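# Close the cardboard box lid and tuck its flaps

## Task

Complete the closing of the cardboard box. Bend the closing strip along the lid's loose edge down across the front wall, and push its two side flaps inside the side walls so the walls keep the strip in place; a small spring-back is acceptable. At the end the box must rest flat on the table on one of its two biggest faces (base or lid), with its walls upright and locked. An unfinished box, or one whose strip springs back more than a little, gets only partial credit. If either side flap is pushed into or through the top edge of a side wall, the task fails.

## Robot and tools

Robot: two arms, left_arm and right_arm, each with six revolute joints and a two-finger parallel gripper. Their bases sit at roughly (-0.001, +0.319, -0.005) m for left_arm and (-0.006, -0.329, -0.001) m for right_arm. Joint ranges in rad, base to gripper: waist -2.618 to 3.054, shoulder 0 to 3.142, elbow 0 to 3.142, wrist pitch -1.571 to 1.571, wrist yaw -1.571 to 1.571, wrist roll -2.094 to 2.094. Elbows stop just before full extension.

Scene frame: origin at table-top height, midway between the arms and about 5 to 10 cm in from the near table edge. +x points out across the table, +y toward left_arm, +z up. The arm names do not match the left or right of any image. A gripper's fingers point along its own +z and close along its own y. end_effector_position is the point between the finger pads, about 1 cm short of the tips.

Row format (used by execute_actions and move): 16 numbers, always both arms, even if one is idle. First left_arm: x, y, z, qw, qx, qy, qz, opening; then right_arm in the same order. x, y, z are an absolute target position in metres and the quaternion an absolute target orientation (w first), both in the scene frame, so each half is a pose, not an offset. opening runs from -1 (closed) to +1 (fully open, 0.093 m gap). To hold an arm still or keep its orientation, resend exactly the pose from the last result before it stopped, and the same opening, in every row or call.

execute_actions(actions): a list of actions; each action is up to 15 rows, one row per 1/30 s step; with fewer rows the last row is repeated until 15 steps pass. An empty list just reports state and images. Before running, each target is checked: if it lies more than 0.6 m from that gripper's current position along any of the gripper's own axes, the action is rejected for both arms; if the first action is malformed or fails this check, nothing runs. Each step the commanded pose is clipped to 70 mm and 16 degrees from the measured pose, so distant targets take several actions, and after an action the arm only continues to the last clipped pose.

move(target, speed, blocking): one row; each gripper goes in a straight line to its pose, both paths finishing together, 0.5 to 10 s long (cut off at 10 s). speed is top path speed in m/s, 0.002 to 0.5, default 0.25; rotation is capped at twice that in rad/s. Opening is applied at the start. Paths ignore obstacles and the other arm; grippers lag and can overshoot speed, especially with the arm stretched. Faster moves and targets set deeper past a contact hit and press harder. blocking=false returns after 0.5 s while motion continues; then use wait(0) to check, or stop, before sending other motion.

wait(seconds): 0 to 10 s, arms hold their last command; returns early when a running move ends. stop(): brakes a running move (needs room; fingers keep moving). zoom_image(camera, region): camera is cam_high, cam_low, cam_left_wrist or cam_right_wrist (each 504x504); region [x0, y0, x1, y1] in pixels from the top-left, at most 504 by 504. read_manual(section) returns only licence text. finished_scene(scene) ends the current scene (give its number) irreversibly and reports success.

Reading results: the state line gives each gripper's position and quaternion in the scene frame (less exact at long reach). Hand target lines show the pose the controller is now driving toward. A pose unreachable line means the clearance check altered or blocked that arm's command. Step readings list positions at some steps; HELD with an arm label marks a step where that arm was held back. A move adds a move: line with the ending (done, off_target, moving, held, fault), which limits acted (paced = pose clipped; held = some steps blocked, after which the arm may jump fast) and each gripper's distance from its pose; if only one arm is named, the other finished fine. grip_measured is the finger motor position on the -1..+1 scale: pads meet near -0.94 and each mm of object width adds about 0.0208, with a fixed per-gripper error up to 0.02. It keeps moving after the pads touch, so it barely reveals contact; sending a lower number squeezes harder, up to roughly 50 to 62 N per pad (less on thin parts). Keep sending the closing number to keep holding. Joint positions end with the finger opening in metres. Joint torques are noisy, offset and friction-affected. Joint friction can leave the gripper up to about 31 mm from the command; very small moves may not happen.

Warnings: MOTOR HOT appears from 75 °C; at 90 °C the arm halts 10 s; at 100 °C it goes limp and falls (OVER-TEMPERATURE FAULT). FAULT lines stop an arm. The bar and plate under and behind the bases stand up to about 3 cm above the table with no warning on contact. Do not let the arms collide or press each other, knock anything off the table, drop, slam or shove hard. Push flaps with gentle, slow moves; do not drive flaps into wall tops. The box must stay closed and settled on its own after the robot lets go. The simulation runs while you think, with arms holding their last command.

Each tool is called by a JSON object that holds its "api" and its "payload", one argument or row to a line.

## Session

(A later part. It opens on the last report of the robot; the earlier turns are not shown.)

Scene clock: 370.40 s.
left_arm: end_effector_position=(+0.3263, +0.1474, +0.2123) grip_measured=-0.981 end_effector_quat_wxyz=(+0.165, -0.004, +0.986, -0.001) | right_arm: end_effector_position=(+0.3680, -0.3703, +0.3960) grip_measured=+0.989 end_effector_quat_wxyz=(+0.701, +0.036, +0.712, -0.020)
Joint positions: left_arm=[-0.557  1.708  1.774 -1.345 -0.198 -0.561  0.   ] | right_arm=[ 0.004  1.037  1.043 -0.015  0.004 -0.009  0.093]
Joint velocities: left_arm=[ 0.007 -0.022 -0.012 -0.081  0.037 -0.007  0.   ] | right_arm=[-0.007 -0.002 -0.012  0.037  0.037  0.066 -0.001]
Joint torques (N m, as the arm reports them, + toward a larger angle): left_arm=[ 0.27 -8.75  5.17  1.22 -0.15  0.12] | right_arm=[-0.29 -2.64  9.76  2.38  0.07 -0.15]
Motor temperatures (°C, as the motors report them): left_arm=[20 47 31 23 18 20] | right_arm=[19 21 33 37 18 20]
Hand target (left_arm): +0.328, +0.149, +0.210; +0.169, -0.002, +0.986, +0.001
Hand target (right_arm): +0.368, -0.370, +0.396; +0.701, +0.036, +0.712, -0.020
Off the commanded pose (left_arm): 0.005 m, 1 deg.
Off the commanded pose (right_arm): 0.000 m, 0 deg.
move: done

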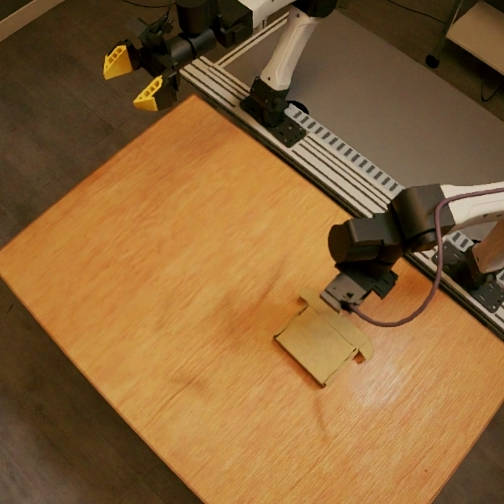

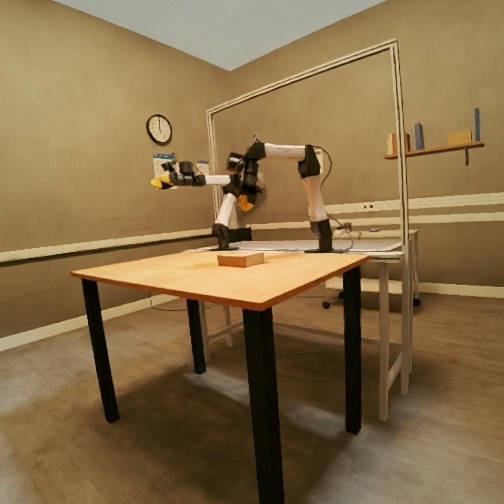

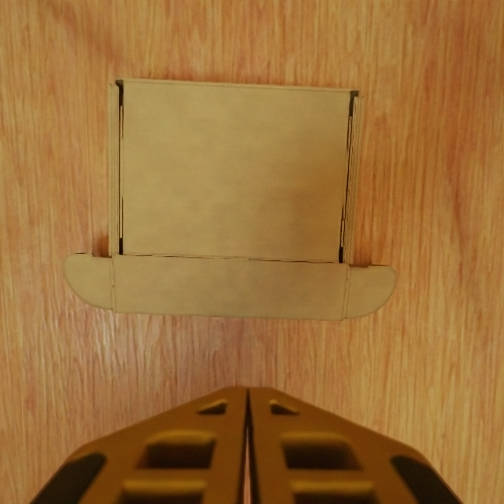

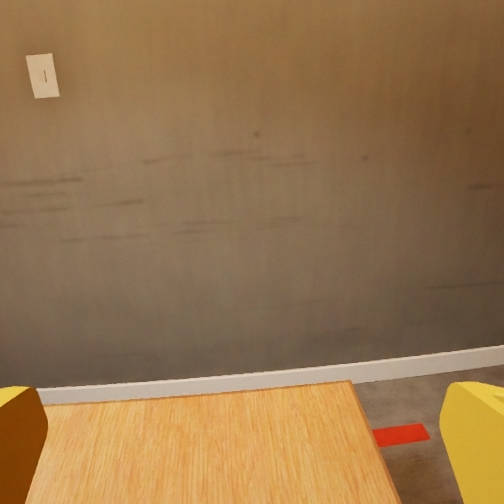

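{"api": "move", "payload": {
  "target": [0.405, 0.285, 0.08, 0, 0.707, 0.707, 0.0, 0.1, 0.368, -0.3703, 0.396, 0.701, 0.036, 0.712, -0.020, 1],
  "speed": 0.25
}}

{"api": "move", "payload": {
  "target": [0.405, 0.28, 0.025, 0, 0.707, 0.707, 0.0, 0.1, 0.368, -0.3703, 0.396, 0.701, 0.036, 0.712, -0.020, 1],
  "speed": 0.08
}}

Scene clock: 384.90 s.
left_arm: end_effector_position=(+0.3976, +0.2836, +0.0729) grip_measured=+0.098 end_effector_quat_wxyz=(-0.004, +0.706, +0.708, -0.006) | right_arm: end_effector_position=(+0.3680, -0.3703, +0.3960) grip_measured=+0.989 end_effector_quat_wxyz=(+0.701, +0.036, +0.712, -0.020)
Joint positions: left_arm=[-0.067  2.068  1.756 -1.256 -0.006  1.475  0.05 ] | right_arm=[ 0.004  1.037  1.043 -0.015  0.004 -0.009  0.093]
Joint velocities: left_arm=[-0.002 -0.002  0.017 -0.007  0.037  0.081  0.001] | right_arm=[-0.012 -0.002  0.007  0.066 -0.022  0.022 -0.001]
Joint torques (N m, as the arm reports them, + toward a larger angle): left_arm=[  0.22 -11.05   9.34   0.2   -0.03   0.14] | right_arm=[-0.3  -2.63  9.77  2.38  0.05 -0.15]
Motor temperatures (°C, as the motors report them): left_arm=[20 44 31 23 18 20] | right_arm=[19 21 33 37 18 20]
Hand target (left_arm): +0.401, +0.287, +0.080; -0.002, +0.708, +0.706, -0.001
Hand target (right_arm): +0.368, -0.370, +0.396; +0.701, +0.036, +0.712, -0.020
Off the commanded pose (left_arm): 0.010 m, 1 deg.
Off the commanded pose (right_arm): 0.000 m, 0 deg.
move: done

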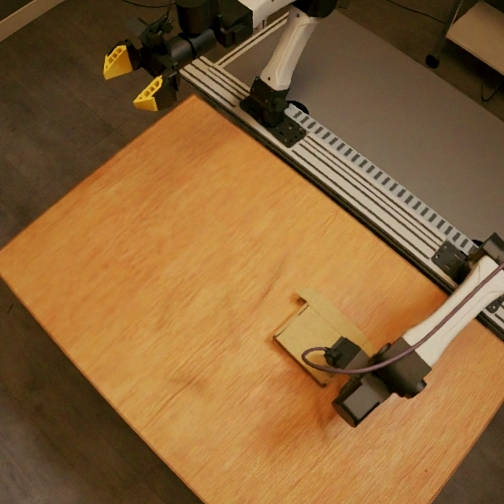

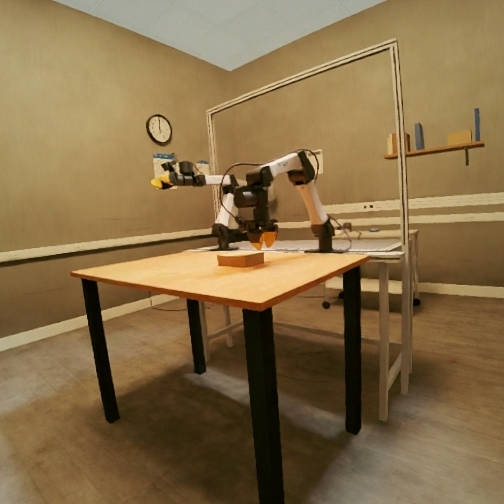

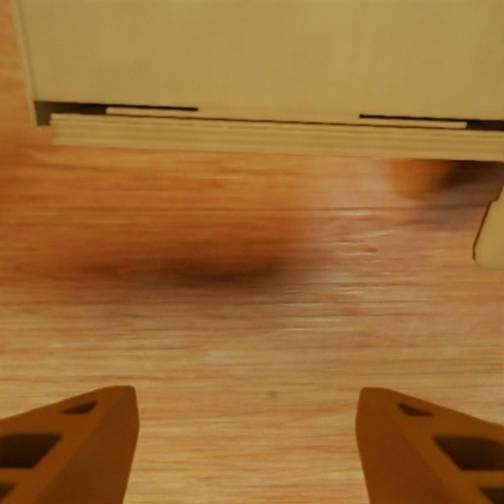

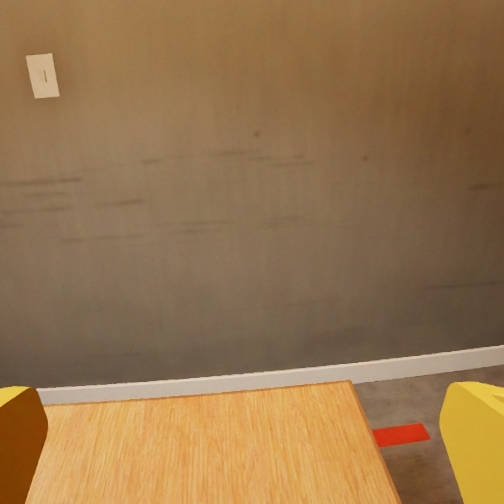

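Scene clock: 386.03 s.
left_arm: end_effector_position=(+0.4069, +0.2823, +0.0303) grip_measured=+0.098 end_effector_quat_wxyz=(+0.003, +0.706, +0.708, -0.001) | right_arm: end_effector_position=(+0.3680, -0.3703, +0.3960) grip_measured=+0.989 end_effector_quat_wxyz=(+0.701, +0.036, +0.712, -0.020)
Joint positions: left_arm=[-0.067  2.118  1.661 -1.095 -0.006  1.475  0.05 ] | right_arm=[ 0.004  1.037  1.043 -0.015  0.004 -0.009  0.093]
Joint velocities: left_arm=[ 0.007 -0.007  0.002  0.007 -0.007 -0.066  0.   ] | right_arm=[ 0.002  0.012  0.002  0.022 -0.007 -0.037 -0.001]
Joint torques (N m, as the arm reports them, + toward a larger angle): left_arm=[ -0.7  -11.65   4.93   0.53   0.01   0.  ] | right_arm=[-0.26 -2.62  9.77  2.39  0.07 -0.15]
Motor temperatures (°C, as the motors report them): left_arm=[20 44 30 23 18 20] | right_arm=[19 21 33 37 18 20]
Hand target (left_arm): +0.405, +0.280, +0.025; -0.000, +0.707, +0.707, -0.000
Hand target (right_arm): +0.368, -0.370, +0.396; +0.701, +0.036, +0.712, -0.020
Off the commanded pose (left_arm): 0.006 m, 0 deg.
Off the commanded pose (right_arm): 0.000 m, 0 deg.
move: done

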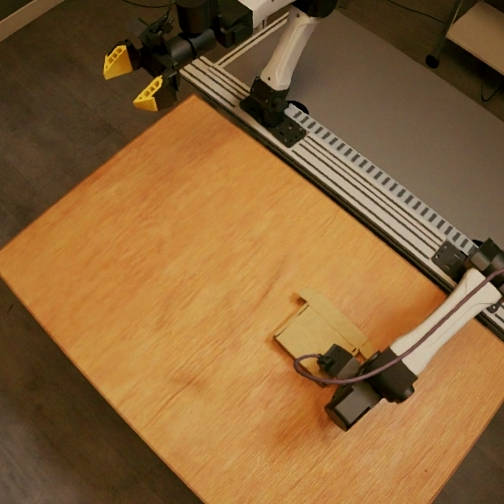

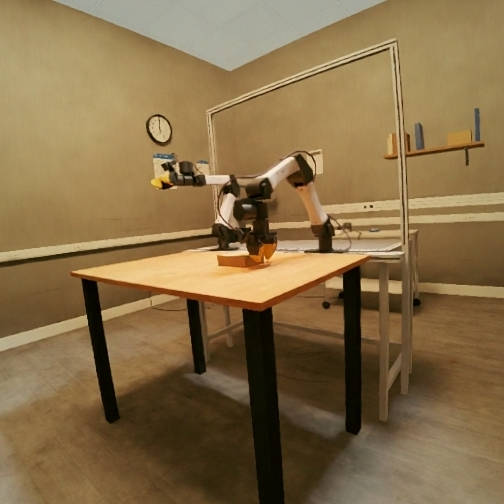

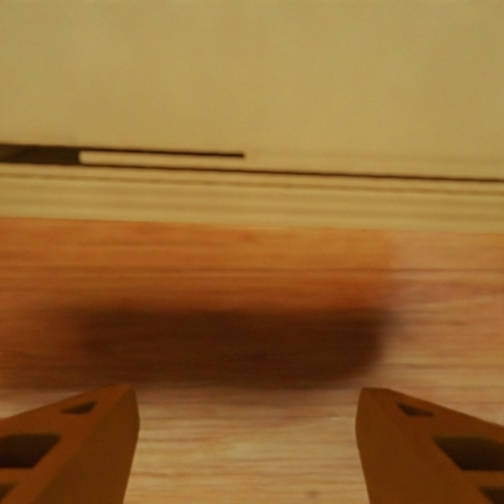

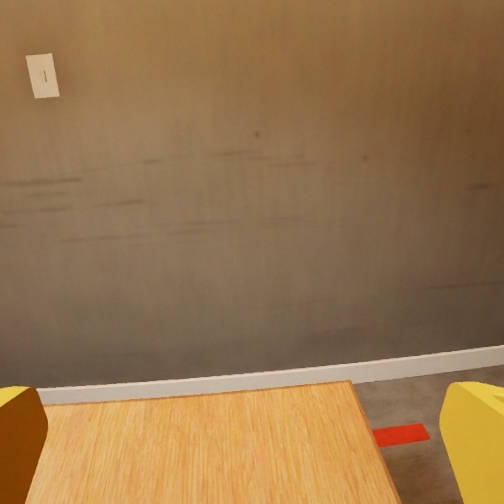

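{"api": "move", "payload": {
  "target": [0.395, 0.09, 0.027, 0, 0.707, 0.707, 0.0, 0.1, 0.368, -0.3703, 0.396, 0.701, 0.036, 0.712, -0.020, 1],
  "speed": 0.07
}}

Scene clock: 392.07 s.
left_arm: end_effector_position=(+0.3971, +0.0936, +0.0206) grip_measured=+0.098 end_effector_quat_wxyz=(-0.000, +0.708, +0.706, -0.002) | right_arm: end_effector_position=(+0.3680, -0.3703, +0.3960) grip_measured=+0.989 end_effector_quat_wxyz=(+0.701, +0.036, +0.712, -0.020)
Joint positions: left_arm=[-0.494  2.343  1.987 -1.205 -0.012  1.052  0.05 ] | right_arm=[ 0.004  1.037  1.043 -0.015  0.004 -0.009  0.093]
Joint velocities: left_arm=[-0.002 -0.027 -0.002 -0.066  0.037 -0.022 -0.   ] | right_arm=[-0.012  0.007 -0.007  0.022  0.066 -0.007 -0.   ]
Joint torques (N m, as the arm reports them, + toward a larger angle): left_arm=[ -0.76 -13.22   9.42   0.24   0.02  -0.02] | right_arm=[-0.27 -2.62  9.77  2.38  0.06 -0.14]
Motor temperatures (°C, as the motors report them): left_arm=[20 44 30 23 18 20] | right_arm=[19 21 33 37 18 20]
Hand target (left_arm): +0.399, +0.090, +0.027; +0.003, +0.707, +0.707, +0.001
Hand target (right_arm): +0.368, -0.370, +0.396; +0.701, +0.036, +0.712, -0.020
Off the commanded pose (left_arm): 0.008 m, 0 deg.
Off the commanded pose (right_arm): 0.000 m, 0 deg.
move: done

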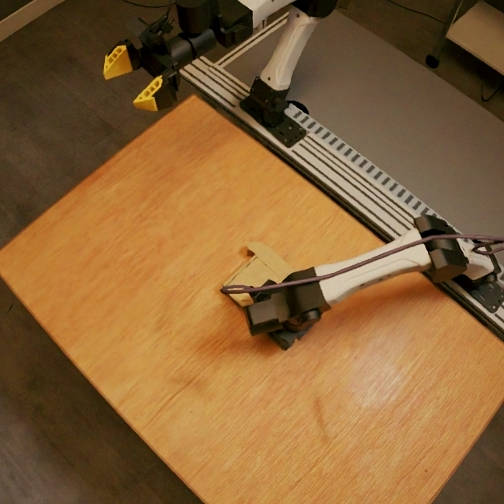

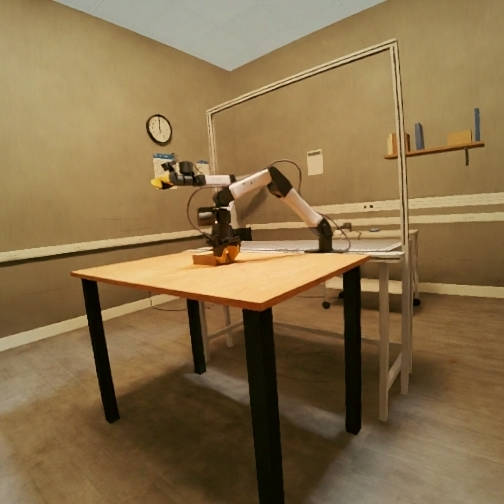

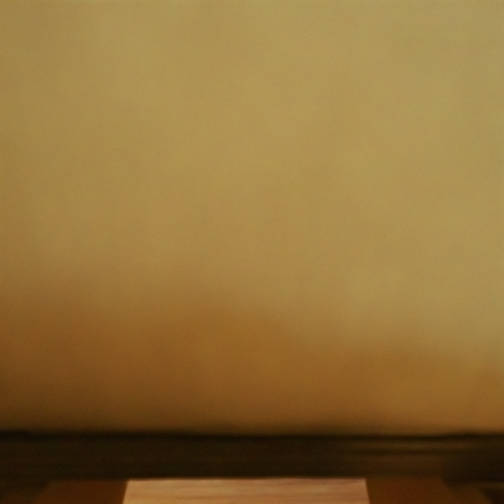

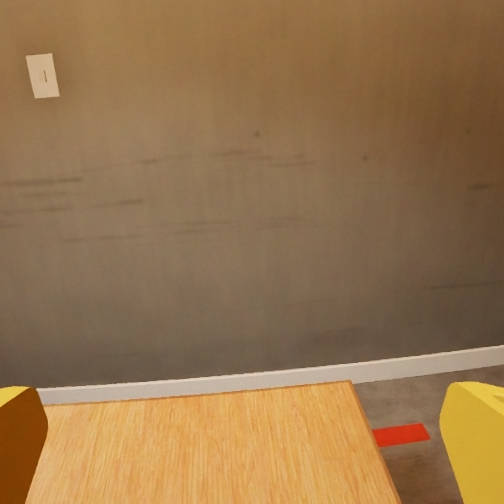

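{"api": "move", "payload": {
  "target": [0.395, 0.11, 0.08, 0, 0.707, 0.707, 0.0, 0.1, 0.30, -0.15, 0.20, 0.17, 0, 0.985, 0, -1],
  "speed": 0.2
}}

{"api": "move", "payload": {
  "target": [0.30, 0.25, 0.15, 0.17, 0, 0.985, 0.0, 0.1, 0.30, -0.02, 0.21, 0.17, 0, 0.985, 0, -1],
  "speed": 0.25
}}

Scene clock: 436.53 s.
left_arm: end_effector_position=(+0.3901, +0.1084, +0.0629) grip_measured=+0.098 end_effector_quat_wxyz=(-0.015, +0.706, +0.708, -0.007) | right_arm: end_effector_position=(+0.2994, -0.1589, +0.2008) grip_measured=-1.000 end_effector_quat_wxyz=(+0.175, -0.006, +0.985, -0.006)
Joint positions: left_arm=[-0.475  2.302  2.085 -1.375 -0.012  1.066  0.05 ] | right_arm=[ 0.721  1.644  1.605 -1.264  0.242  0.591  0.   ]
Joint velocities: left_arm=[ 0.007  0.032  0.007 -0.037  0.022  0.007 -0.   ] | right_arm=[-0.002 -0.007 -0.002  0.007 -0.066  0.007  0.   ]
Joint torques (N m, as the arm reports them, + toward a larger angle): left_arm=[  0.25 -15.06   9.35   0.2   -0.01   0.1 ] | right_arm=[ 0.55 -5.99 10.56  1.    0.16 -0.04]
Motor temperatures (°C, as the motors report them): left_arm=[20 51 33 22 17 20] | right_arm=[19 21 34 37 18 20]
Hand target (left_arm): +0.395, +0.110, +0.080; +0.000, +0.707, +0.707, +0.000
Hand target (right_arm): +0.298, -0.154, +0.203; +0.172, -0.006, +0.985, -0.001
Off the commanded pose (left_arm): 0.018 m, 2 deg.
Off the commanded pose (right_arm): 0.009 m, 1 deg.
move: off_target (left_arm)

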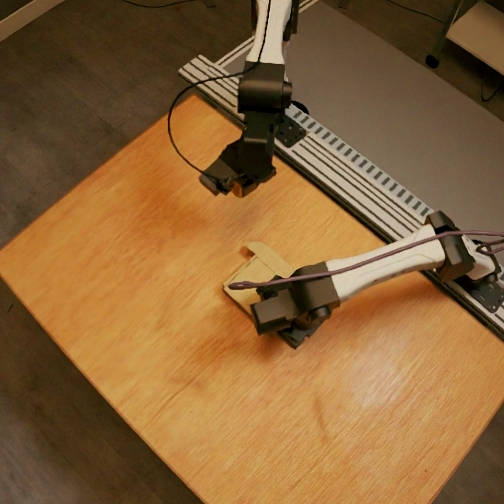

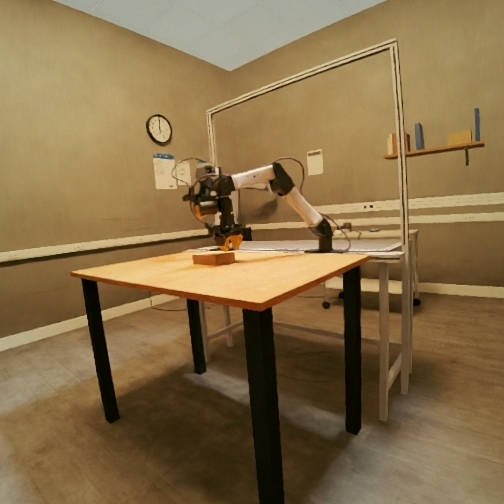

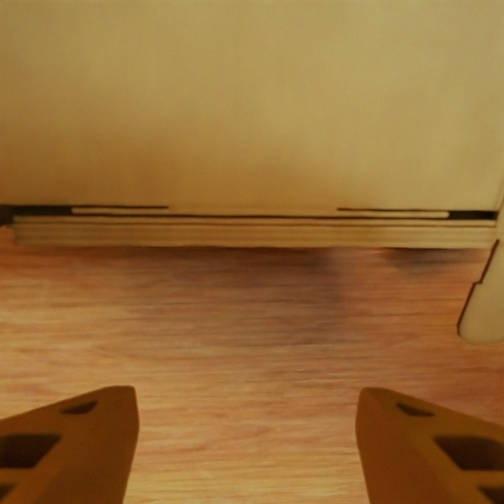

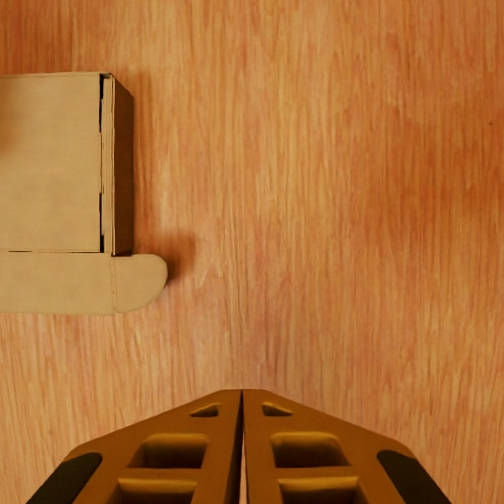

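Scene clock: 440.30 s.
left_arm: end_effector_position=(+0.3004, +0.2447, +0.1521) grip_measured=+0.098 end_effector_quat_wxyz=(+0.168, +0.007, +0.986, -0.002) | right_arm: end_effector_position=(+0.3022, -0.0246, +0.2110) grip_measured=-1.000 end_effector_quat_wxyz=(+0.169, -0.001, +0.986, +0.002)
Joint positions: left_arm=[-0.282  1.4    1.224 -1.056 -0.108 -0.275  0.05 ] | right_arm=[ 0.981  2.101  2.243 -1.512  0.286  0.866  0.   ]
Joint velocities: left_arm=[-0.007 -0.007 -0.017 -0.022 -0.037 -0.022 -0.001] | right_arm=[-0.007  0.017  0.002  0.007 -0.022 -0.051  0.   ]
Joint torques (N m, as the arm reports them, + toward a larger angle): left_arm=[ 0.29 -6.93  5.46  1.18 -0.1  -0.03] | right_arm=[ 0.61 -8.94  9.91  0.78  0.34 -0.02]
Motor temperatures (°C, as the motors report them): left_arm=[20 51 33 22 17 20] | right_arm=[19 22 34 36 18 20]
Hand target (left_arm): +0.297, +0.249, +0.149; +0.169, -0.002, +0.986, +0.001
Hand target (right_arm): +0.301, -0.021, +0.211; +0.172, -0.000, +0.985, -0.000
Off the commanded pose (left_arm): 0.006 m, 1 deg.
Off the commanded pose (right_arm): 0.005 m, 0 deg.
move: done

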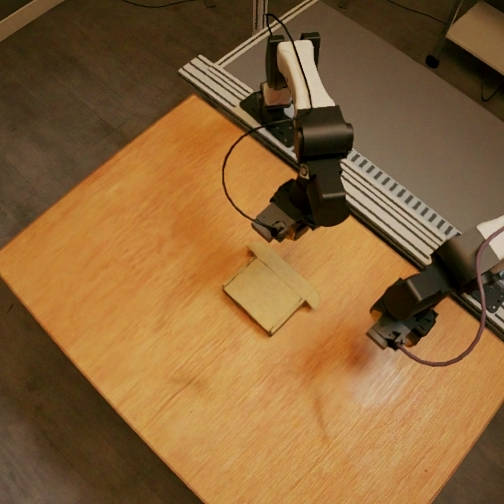

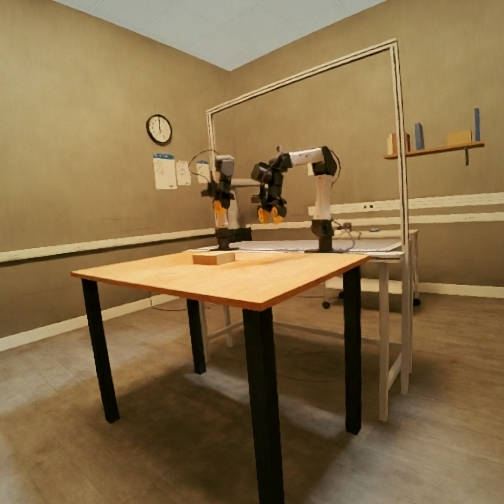

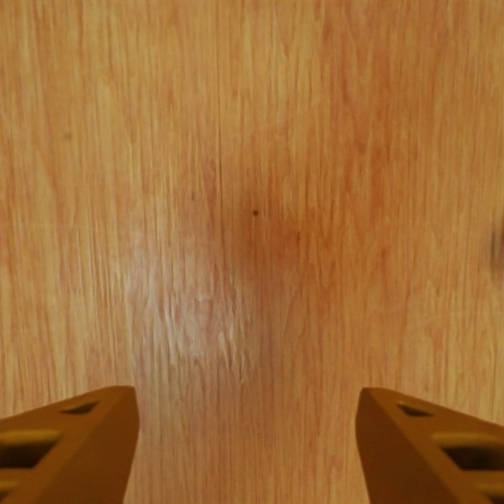

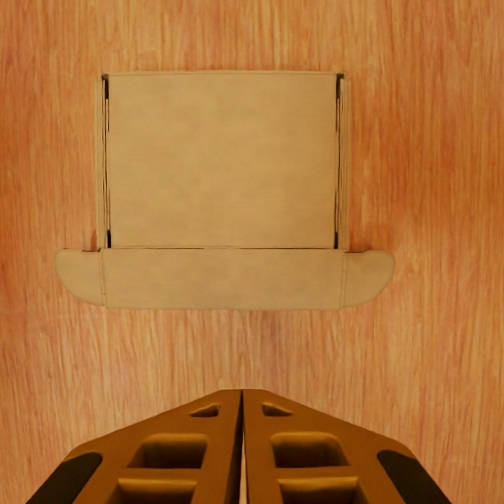

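{"api": "move", "payload": {
  "target": [0.375, 0.035, 0.085, 0.0, 0.2, 0.98, 0.0, -1, 0.316, -0.108, 0.09, 0.0, 0, 1, 0, -1],
  "speed": 0.2
}}

{"api": "move", "payload": {
  "target": [0.375, 0.035, 0.040, 0.0, 0.2, 0.98, 0.0, -1, 0.316, -0.108, 0.065, 0.0, 0, 1, 0, -1],
  "speed": 0.03
}}

Scene clock: 452.73 s.
left_arm: end_effector_position=(+0.3805, +0.0394, +0.0808) grip_measured=-0.981 end_effector_quat_wxyz=(+0.002, +0.195, +0.981, +0.004) | right_arm: end_effector_position=(+0.3151, -0.1087, +0.0980) grip_measured=-1.000 end_effector_quat_wxyz=(+0.002, +0.005, +1.000, +0.000)
Joint positions: left_arm=[-0.619  2.447  2.408 -1.523 -0.027 -0.253  0.   ] | right_arm=[ 0.702  2.047  1.76  -1.293  0.031  0.633  0.   ]
Joint velocities: left_arm=[-0.002  0.017  0.002 -0.081 -0.081  0.022  0.   ] | right_arm=[-0.012 -0.002 -0.002 -0.022  0.007 -0.037  0.   ]
Joint torques (N m, as the arm reports them, + toward a larger angle): left_arm=[ -0.44 -13.51   9.2    0.28   0.09   0.13] | right_arm=[-0.37 -8.71  6.75  0.64  0.04 -0.25]
Motor temperatures (°C, as the motors report them): left_arm=[20 47 32 23 17 20] | right_arm=[19 26 34 34 18 20]
Hand target (left_arm): +0.379, +0.035, +0.086; +0.003, +0.202, +0.979, -0.001
Hand target (right_arm): +0.316, -0.107, +0.090; -0.001, -0.000, +1.000, +0.002
Off the commanded pose (left_arm): 0.008 m, 1 deg.
Off the commanded pose (right_arm): 0.008 m, 1 deg.
move: done

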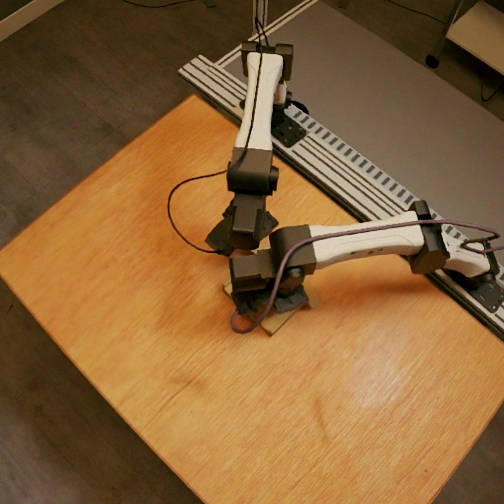

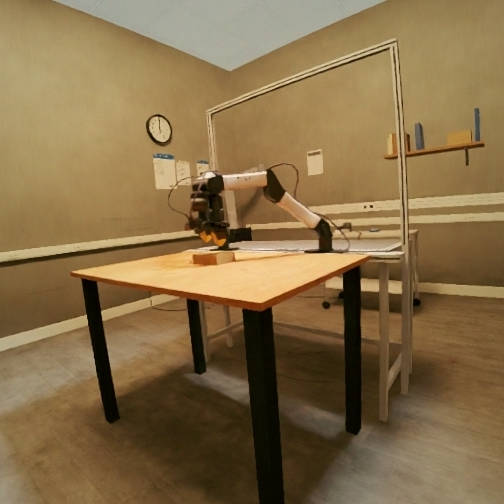

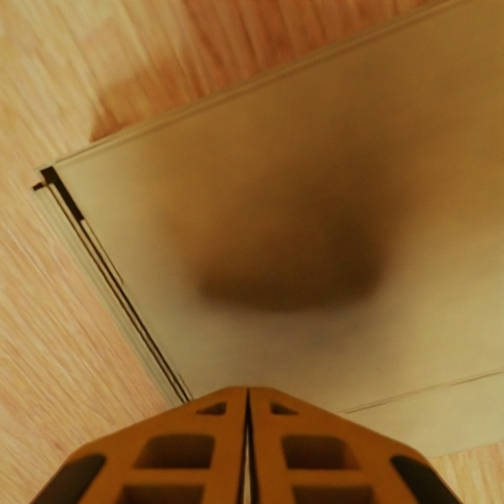

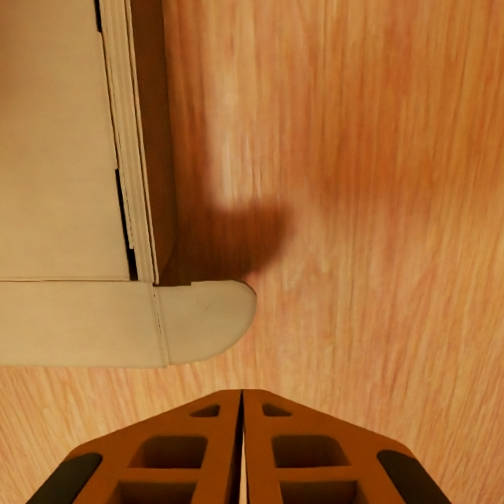

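Scene clock: 454.43 s.
left_arm: end_effector_position=(+0.3763, +0.0418, +0.0491) grip_measured=-0.981 end_effector_quat_wxyz=(-0.003, +0.195, +0.981, +0.006) | right_arm: end_effector_position=(+0.3144, -0.1083, +0.0717) grip_measured=-1.000 end_effector_quat_wxyz=(+0.000, +0.004, +1.000, -0.001)
Joint positions: left_arm=[-0.619  2.406  2.207 -1.373 -0.027 -0.253  0.   ] | right_arm=[ 0.702  2.059  1.673 -1.199  0.031  0.631  0.   ]
Joint velocities: left_arm=[-0.007 -0.017 -0.002  0.007 -0.007  0.051  0.   ] | right_arm=[-0.002 -0.037 -0.002  0.051 -0.022 -0.037  0.   ]
Joint torques (N m, as the arm reports them, + toward a larger angle): left_arm=[ -0.81 -13.87   3.89   0.88   0.06   0.05] | right_arm=[-0.54 -8.98  6.76  0.62  0.08 -0.24]
Motor temperatures (°C, as the motors report them): left_arm=[20 48 32 23 17 20] | right_arm=[19 26 33 33 18 20]
Hand target (left_arm): +0.374, +0.035, +0.040; -0.001, +0.200, +0.980, +0.000
Hand target (right_arm): +0.316, -0.108, +0.065; -0.000, -0.000, +1.000, -0.000
Off the commanded pose (left_arm): 0.011 m, 1 deg.
Off the commanded pose (right_arm): 0.007 m, 0 deg.
move: off_target (left_arm)

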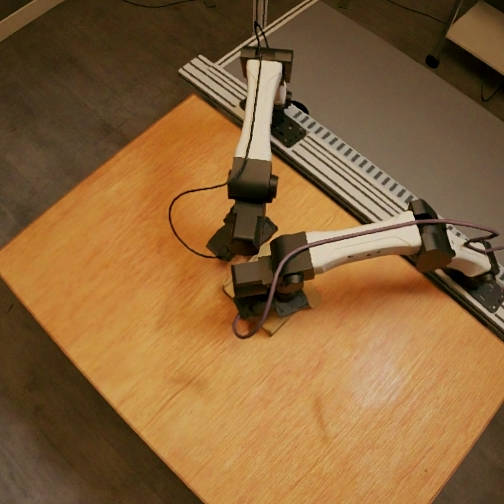

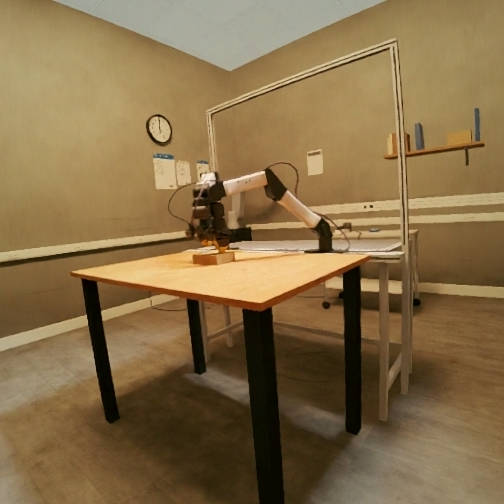

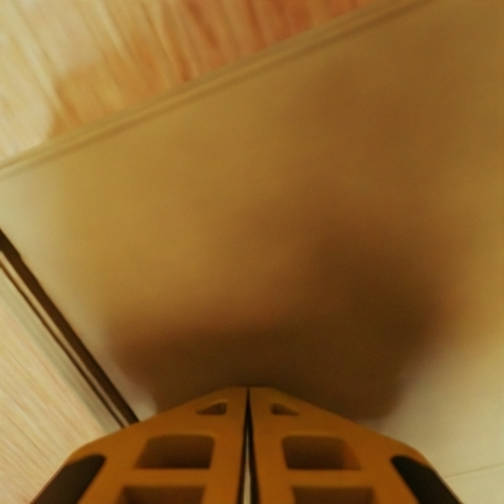

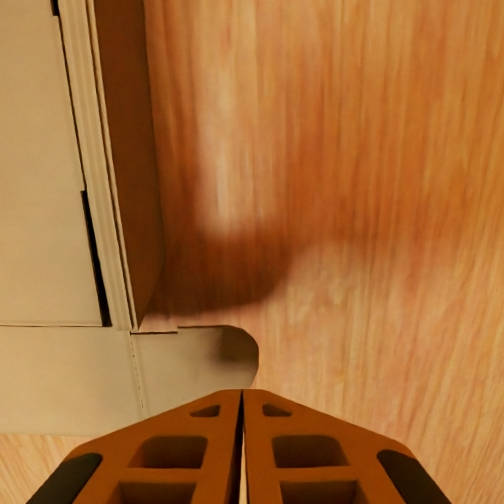

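{"api": "move", "payload": {
  "target": [0.375, 0.035, 0.040, 0.0, 0.2, 0.98, 0.0, -1, 0.316, -0.100, 0.055, 0.0, 0, 1, 0, -1],
  "speed": 0.03
}}

{"api": "move", "payload": {
  "target": [0.375, 0.035, 0.040, 0.0, 0.2, 0.98, 0.0, -1, 0.316, -0.100, 0.028, 0.0, 0, 1, 0, -1],
  "speed": 0.02
}}

Scene clock: 463.07 s.
left_arm: end_effector_position=(+0.3762, +0.0419, +0.0491) grip_measured=-0.981 end_effector_quat_wxyz=(-0.003, +0.195, +0.981, +0.006) | right_arm: end_effector_position=(+0.3169, -0.1063, +0.0659) grip_measured=-1.000 end_effector_quat_wxyz=(+0.001, +0.004, +1.000, -0.001)
Joint positions: left_arm=[-0.619  2.406  2.207 -1.373 -0.027 -0.253  0.   ] | right_arm=[ 0.702  2.075  1.673 -1.183  0.031  0.631  0.   ]
Joint velocities: left_arm=[ 0.002  0.012  0.012 -0.007  0.007 -0.037  0.   ] | right_arm=[-0.012  0.002 -0.007 -0.022 -0.007 -0.051  0.   ]
Joint torques (N m, as the arm reports them, + toward a larger angle): left_arm=[ -0.07 -13.98   6.77   0.43  -0.02   0.05] | right_arm=[-0.28 -9.79  8.03  0.43  0.12 -0.15]
Motor temperatures (°C, as the motors report them): left_arm=[20 50 31 23 17 20] | right_arm=[19 28 33 32 18 20]
Hand target (left_arm): +0.376, +0.042, +0.049; -0.003, +0.195, +0.981, +0.006
Hand target (right_arm): +0.317, -0.106, +0.066; +0.001, +0.004, +1.000, -0.001
Off the commanded pose (left_arm): 0.012 m, 1 deg.
Off the commanded pose (right_arm): 0.013 m, 0 deg.
move: held (left_arm, right_arm); limits=held; held on 8 of 26 steps (right_arm, left_arm), including the last (right_arm, left_arm)
pose unreachable (left arm): on one or more control steps of this call, first in action 0 (counted from 0), this arm could not follow its commanded pose, so it was not sent that pose on those steps. On the call's last step it was still not sent that pose. It may still have moved: this result reports where it is.
cause: the commanded pose would bring a part of the arm too close to another arm (this arm's wrist (the part past joint 4) and the other arm's wrist (the part past joint 4)).
pose unreachable (right arm): on one or more control steps of this call, first in action 0 (counted from 0), this arm could not follow its commanded pose, so it was not sent that pose on those steps. On the call's last step it was still not sent that pose. It may still have moved: this result reports where it is.
cause: the commanded pose would bring a part of the arm too close to another arm (this arm's wrist (the part past joint 4) and the other arm's wrist (the part past joint 4)).

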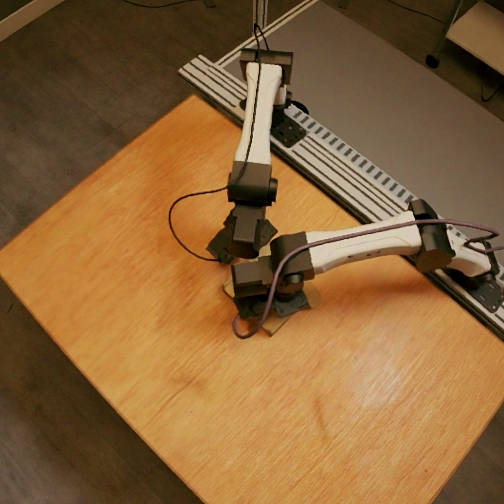

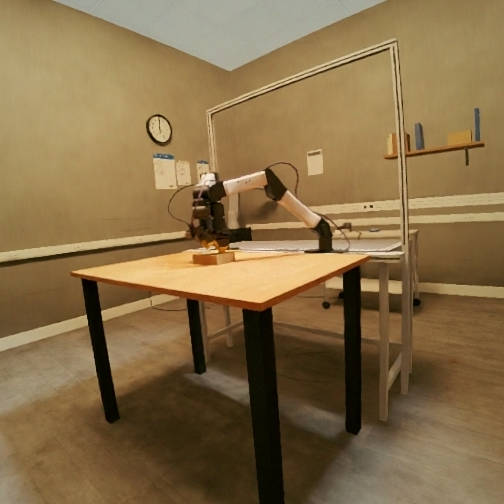

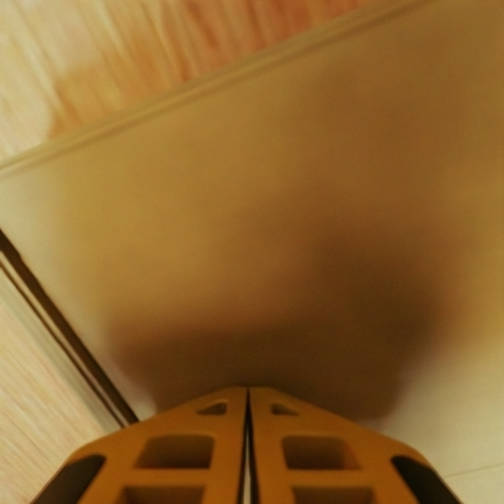

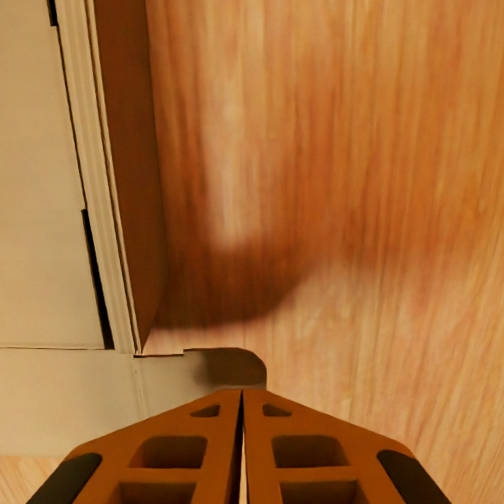

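Scene clock: 465.20 s.
left_arm: end_effector_position=(+0.3762, +0.0419, +0.0491) grip_measured=-0.981 end_effector_quat_wxyz=(-0.003, +0.195, +0.981, +0.006) | right_arm: end_effector_position=(+0.3177, -0.1048, +0.0410) grip_measured=-1.000 end_effector_quat_wxyz=(+0.001, +0.004, +1.000, -0.001)
Joint positions: left_arm=[-0.619  2.406  2.207 -1.373 -0.027 -0.253  0.   ] | right_arm=[ 0.702  2.099  1.609 -1.093  0.031  0.631  0.   ]
Joint velocities: left_arm=[-0.017 -0.012  0.002  0.007 -0.066 -0.037  0.   ] | right_arm=[-0.012  0.002 -0.012 -0.051 -0.007  0.007  0.   ]
Joint torques (N m, as the arm reports them, + toward a larger angle): left_arm=[ -0.04 -13.87   6.75   0.43  -0.03   0.04] | right_arm=[-0.26 -9.89  7.9   0.43  0.08 -0.15]
Motor temperatures (°C, as the motors report them): left_arm=[20 50 31 23 17 20] | right_arm=[19 29 33 32 18 20]
Hand target (left_arm): +0.376, +0.042, +0.049; -0.003, +0.195, +0.981, +0.006
Hand target (right_arm): +0.318, -0.105, +0.041; +0.001, +0.004, +1.000, -0.001
Off the commanded pose (left_arm): 0.012 m, 1 deg.
Off the commanded pose (right_arm): 0.014 m, 0 deg.
move: held (left_arm, right_arm); limits=held; held on 11 of 64 steps (right_arm, left_arm), including the last (right_arm, left_arm)
pose unreachable (left arm): on one or more control steps of this call, first in action 0 (counted from 0), this arm could not follow its commanded pose, so it was not sent that pose on those steps. On the call's last step it was still not sent that pose. It may still have moved: this result reports where it is.
cause: the commanded pose would bring a part of the arm too close to another arm (this arm's wrist (the part past joint 4) and the other arm's wrist (the part past joint 4)).
pose unreachable (right arm): on one or more control steps of this call, first in action 0 (counted from 0), this arm could not follow its commanded pose, so it was not sent that pose on those steps. On the call's last step it was still not sent that pose. It may still have moved: this result reports where it is.
cause: the commanded pose would bring a part of the arm too close to another arm (this arm's wrist (the part past joint 4) and the other arm's wrist (the part past joint 4)).

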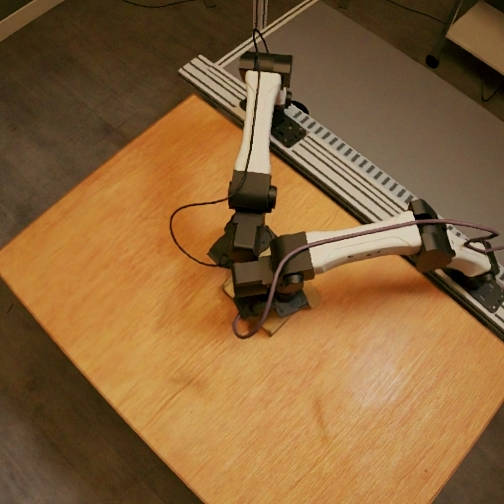

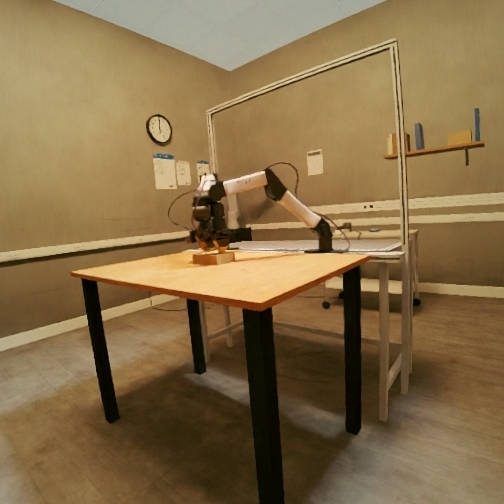

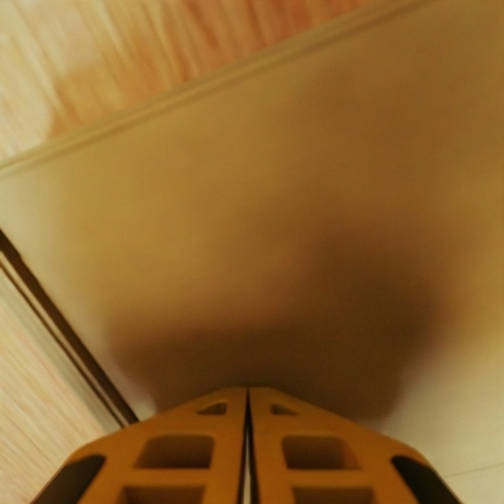

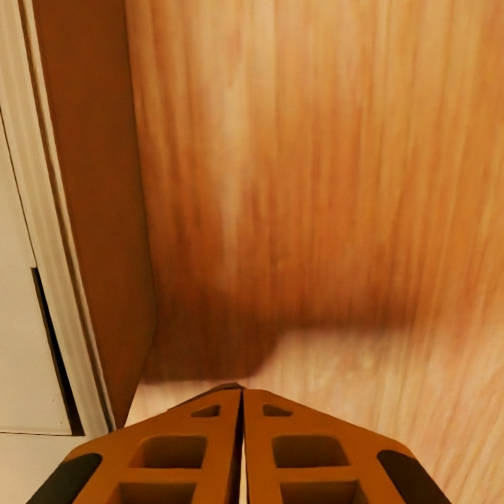

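{"api": "move", "payload": {
  "target": [0.376, 0.042, 0.046, 0.0, 0.2, 0.98, 0.0, -1, 0.30, -0.125, 0.10, 0.0, 0, 0.985, 0.17, -1],
  "speed": 0.08
}}

Scene clock: 475.87 s.
left_arm: end_effector_position=(+0.3764, +0.0418, +0.0507) grip_measured=-0.981 end_effector_quat_wxyz=(-0.001, +0.197, +0.980, +0.005) | right_arm: end_effector_position=(+0.2977, -0.1254, +0.0957) grip_measured=-1.000 end_effector_quat_wxyz=(-0.009, +0.006, +0.987, +0.159)
Joint positions: left_arm=[-0.619  2.403  2.207 -1.373 -0.027 -0.249  0.   ] | right_arm=[ 0.56   1.822  1.412 -1.034 -0.261  0.509  0.   ]
Joint velocities: left_arm=[ 0.002 -0.017  0.002  0.022  0.022  0.022  0.   ] | right_arm=[ 0.002 -0.022 -0.002 -0.066 -0.022 -0.051  0.   ]
Joint torques (N m, as the arm reports them, + toward a larger angle): left_arm=[  0.07 -14.98   3.64   0.78   0.06   0.14] | right_arm=[-0.7  -9.29  6.81  0.96 -0.17 -0.28]
Motor temperatures (°C, as the motors report them): left_arm=[20 53 31 22 17 20] | right_arm=[19 31 32 31 18 20]
Hand target (left_arm): +0.376, +0.042, +0.046; -0.001, +0.200, +0.980, +0.000
Hand target (right_arm): +0.299, -0.125, +0.099; +0.001, +0.000, +0.985, +0.170
Off the commanded pose (left_arm): 0.005 m, 1 deg.
Off the commanded pose (right_arm): 0.005 m, 2 deg.
move: done

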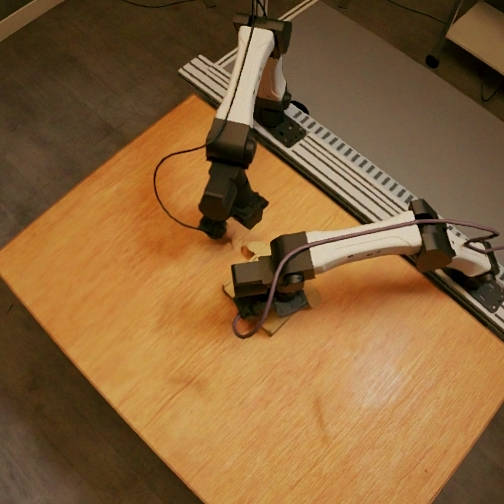

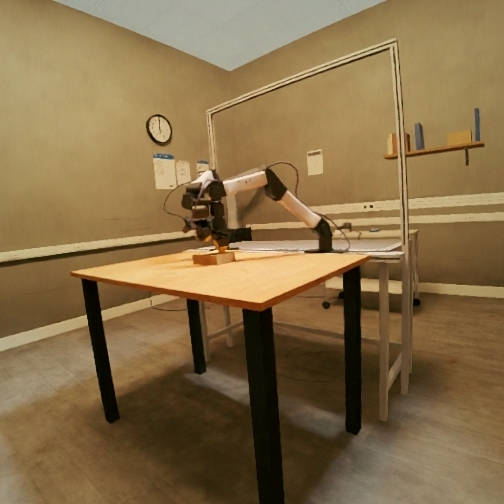

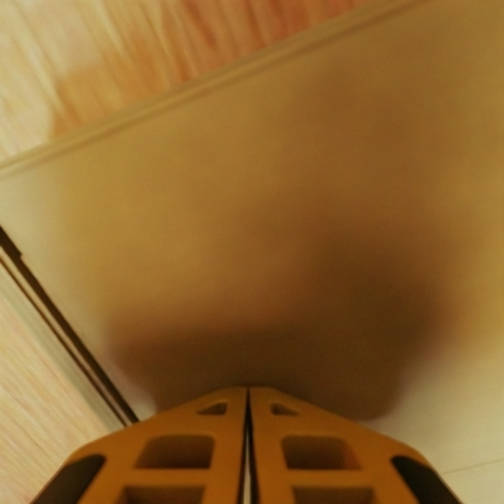

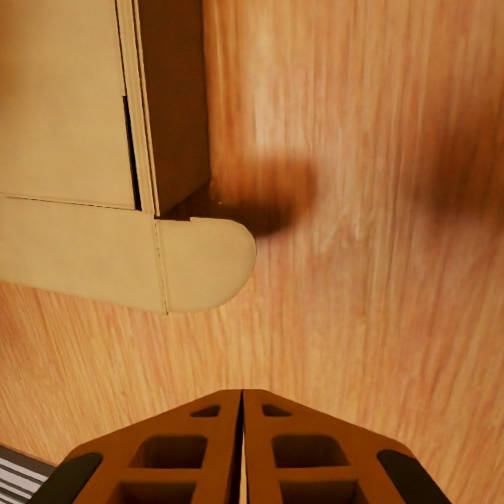

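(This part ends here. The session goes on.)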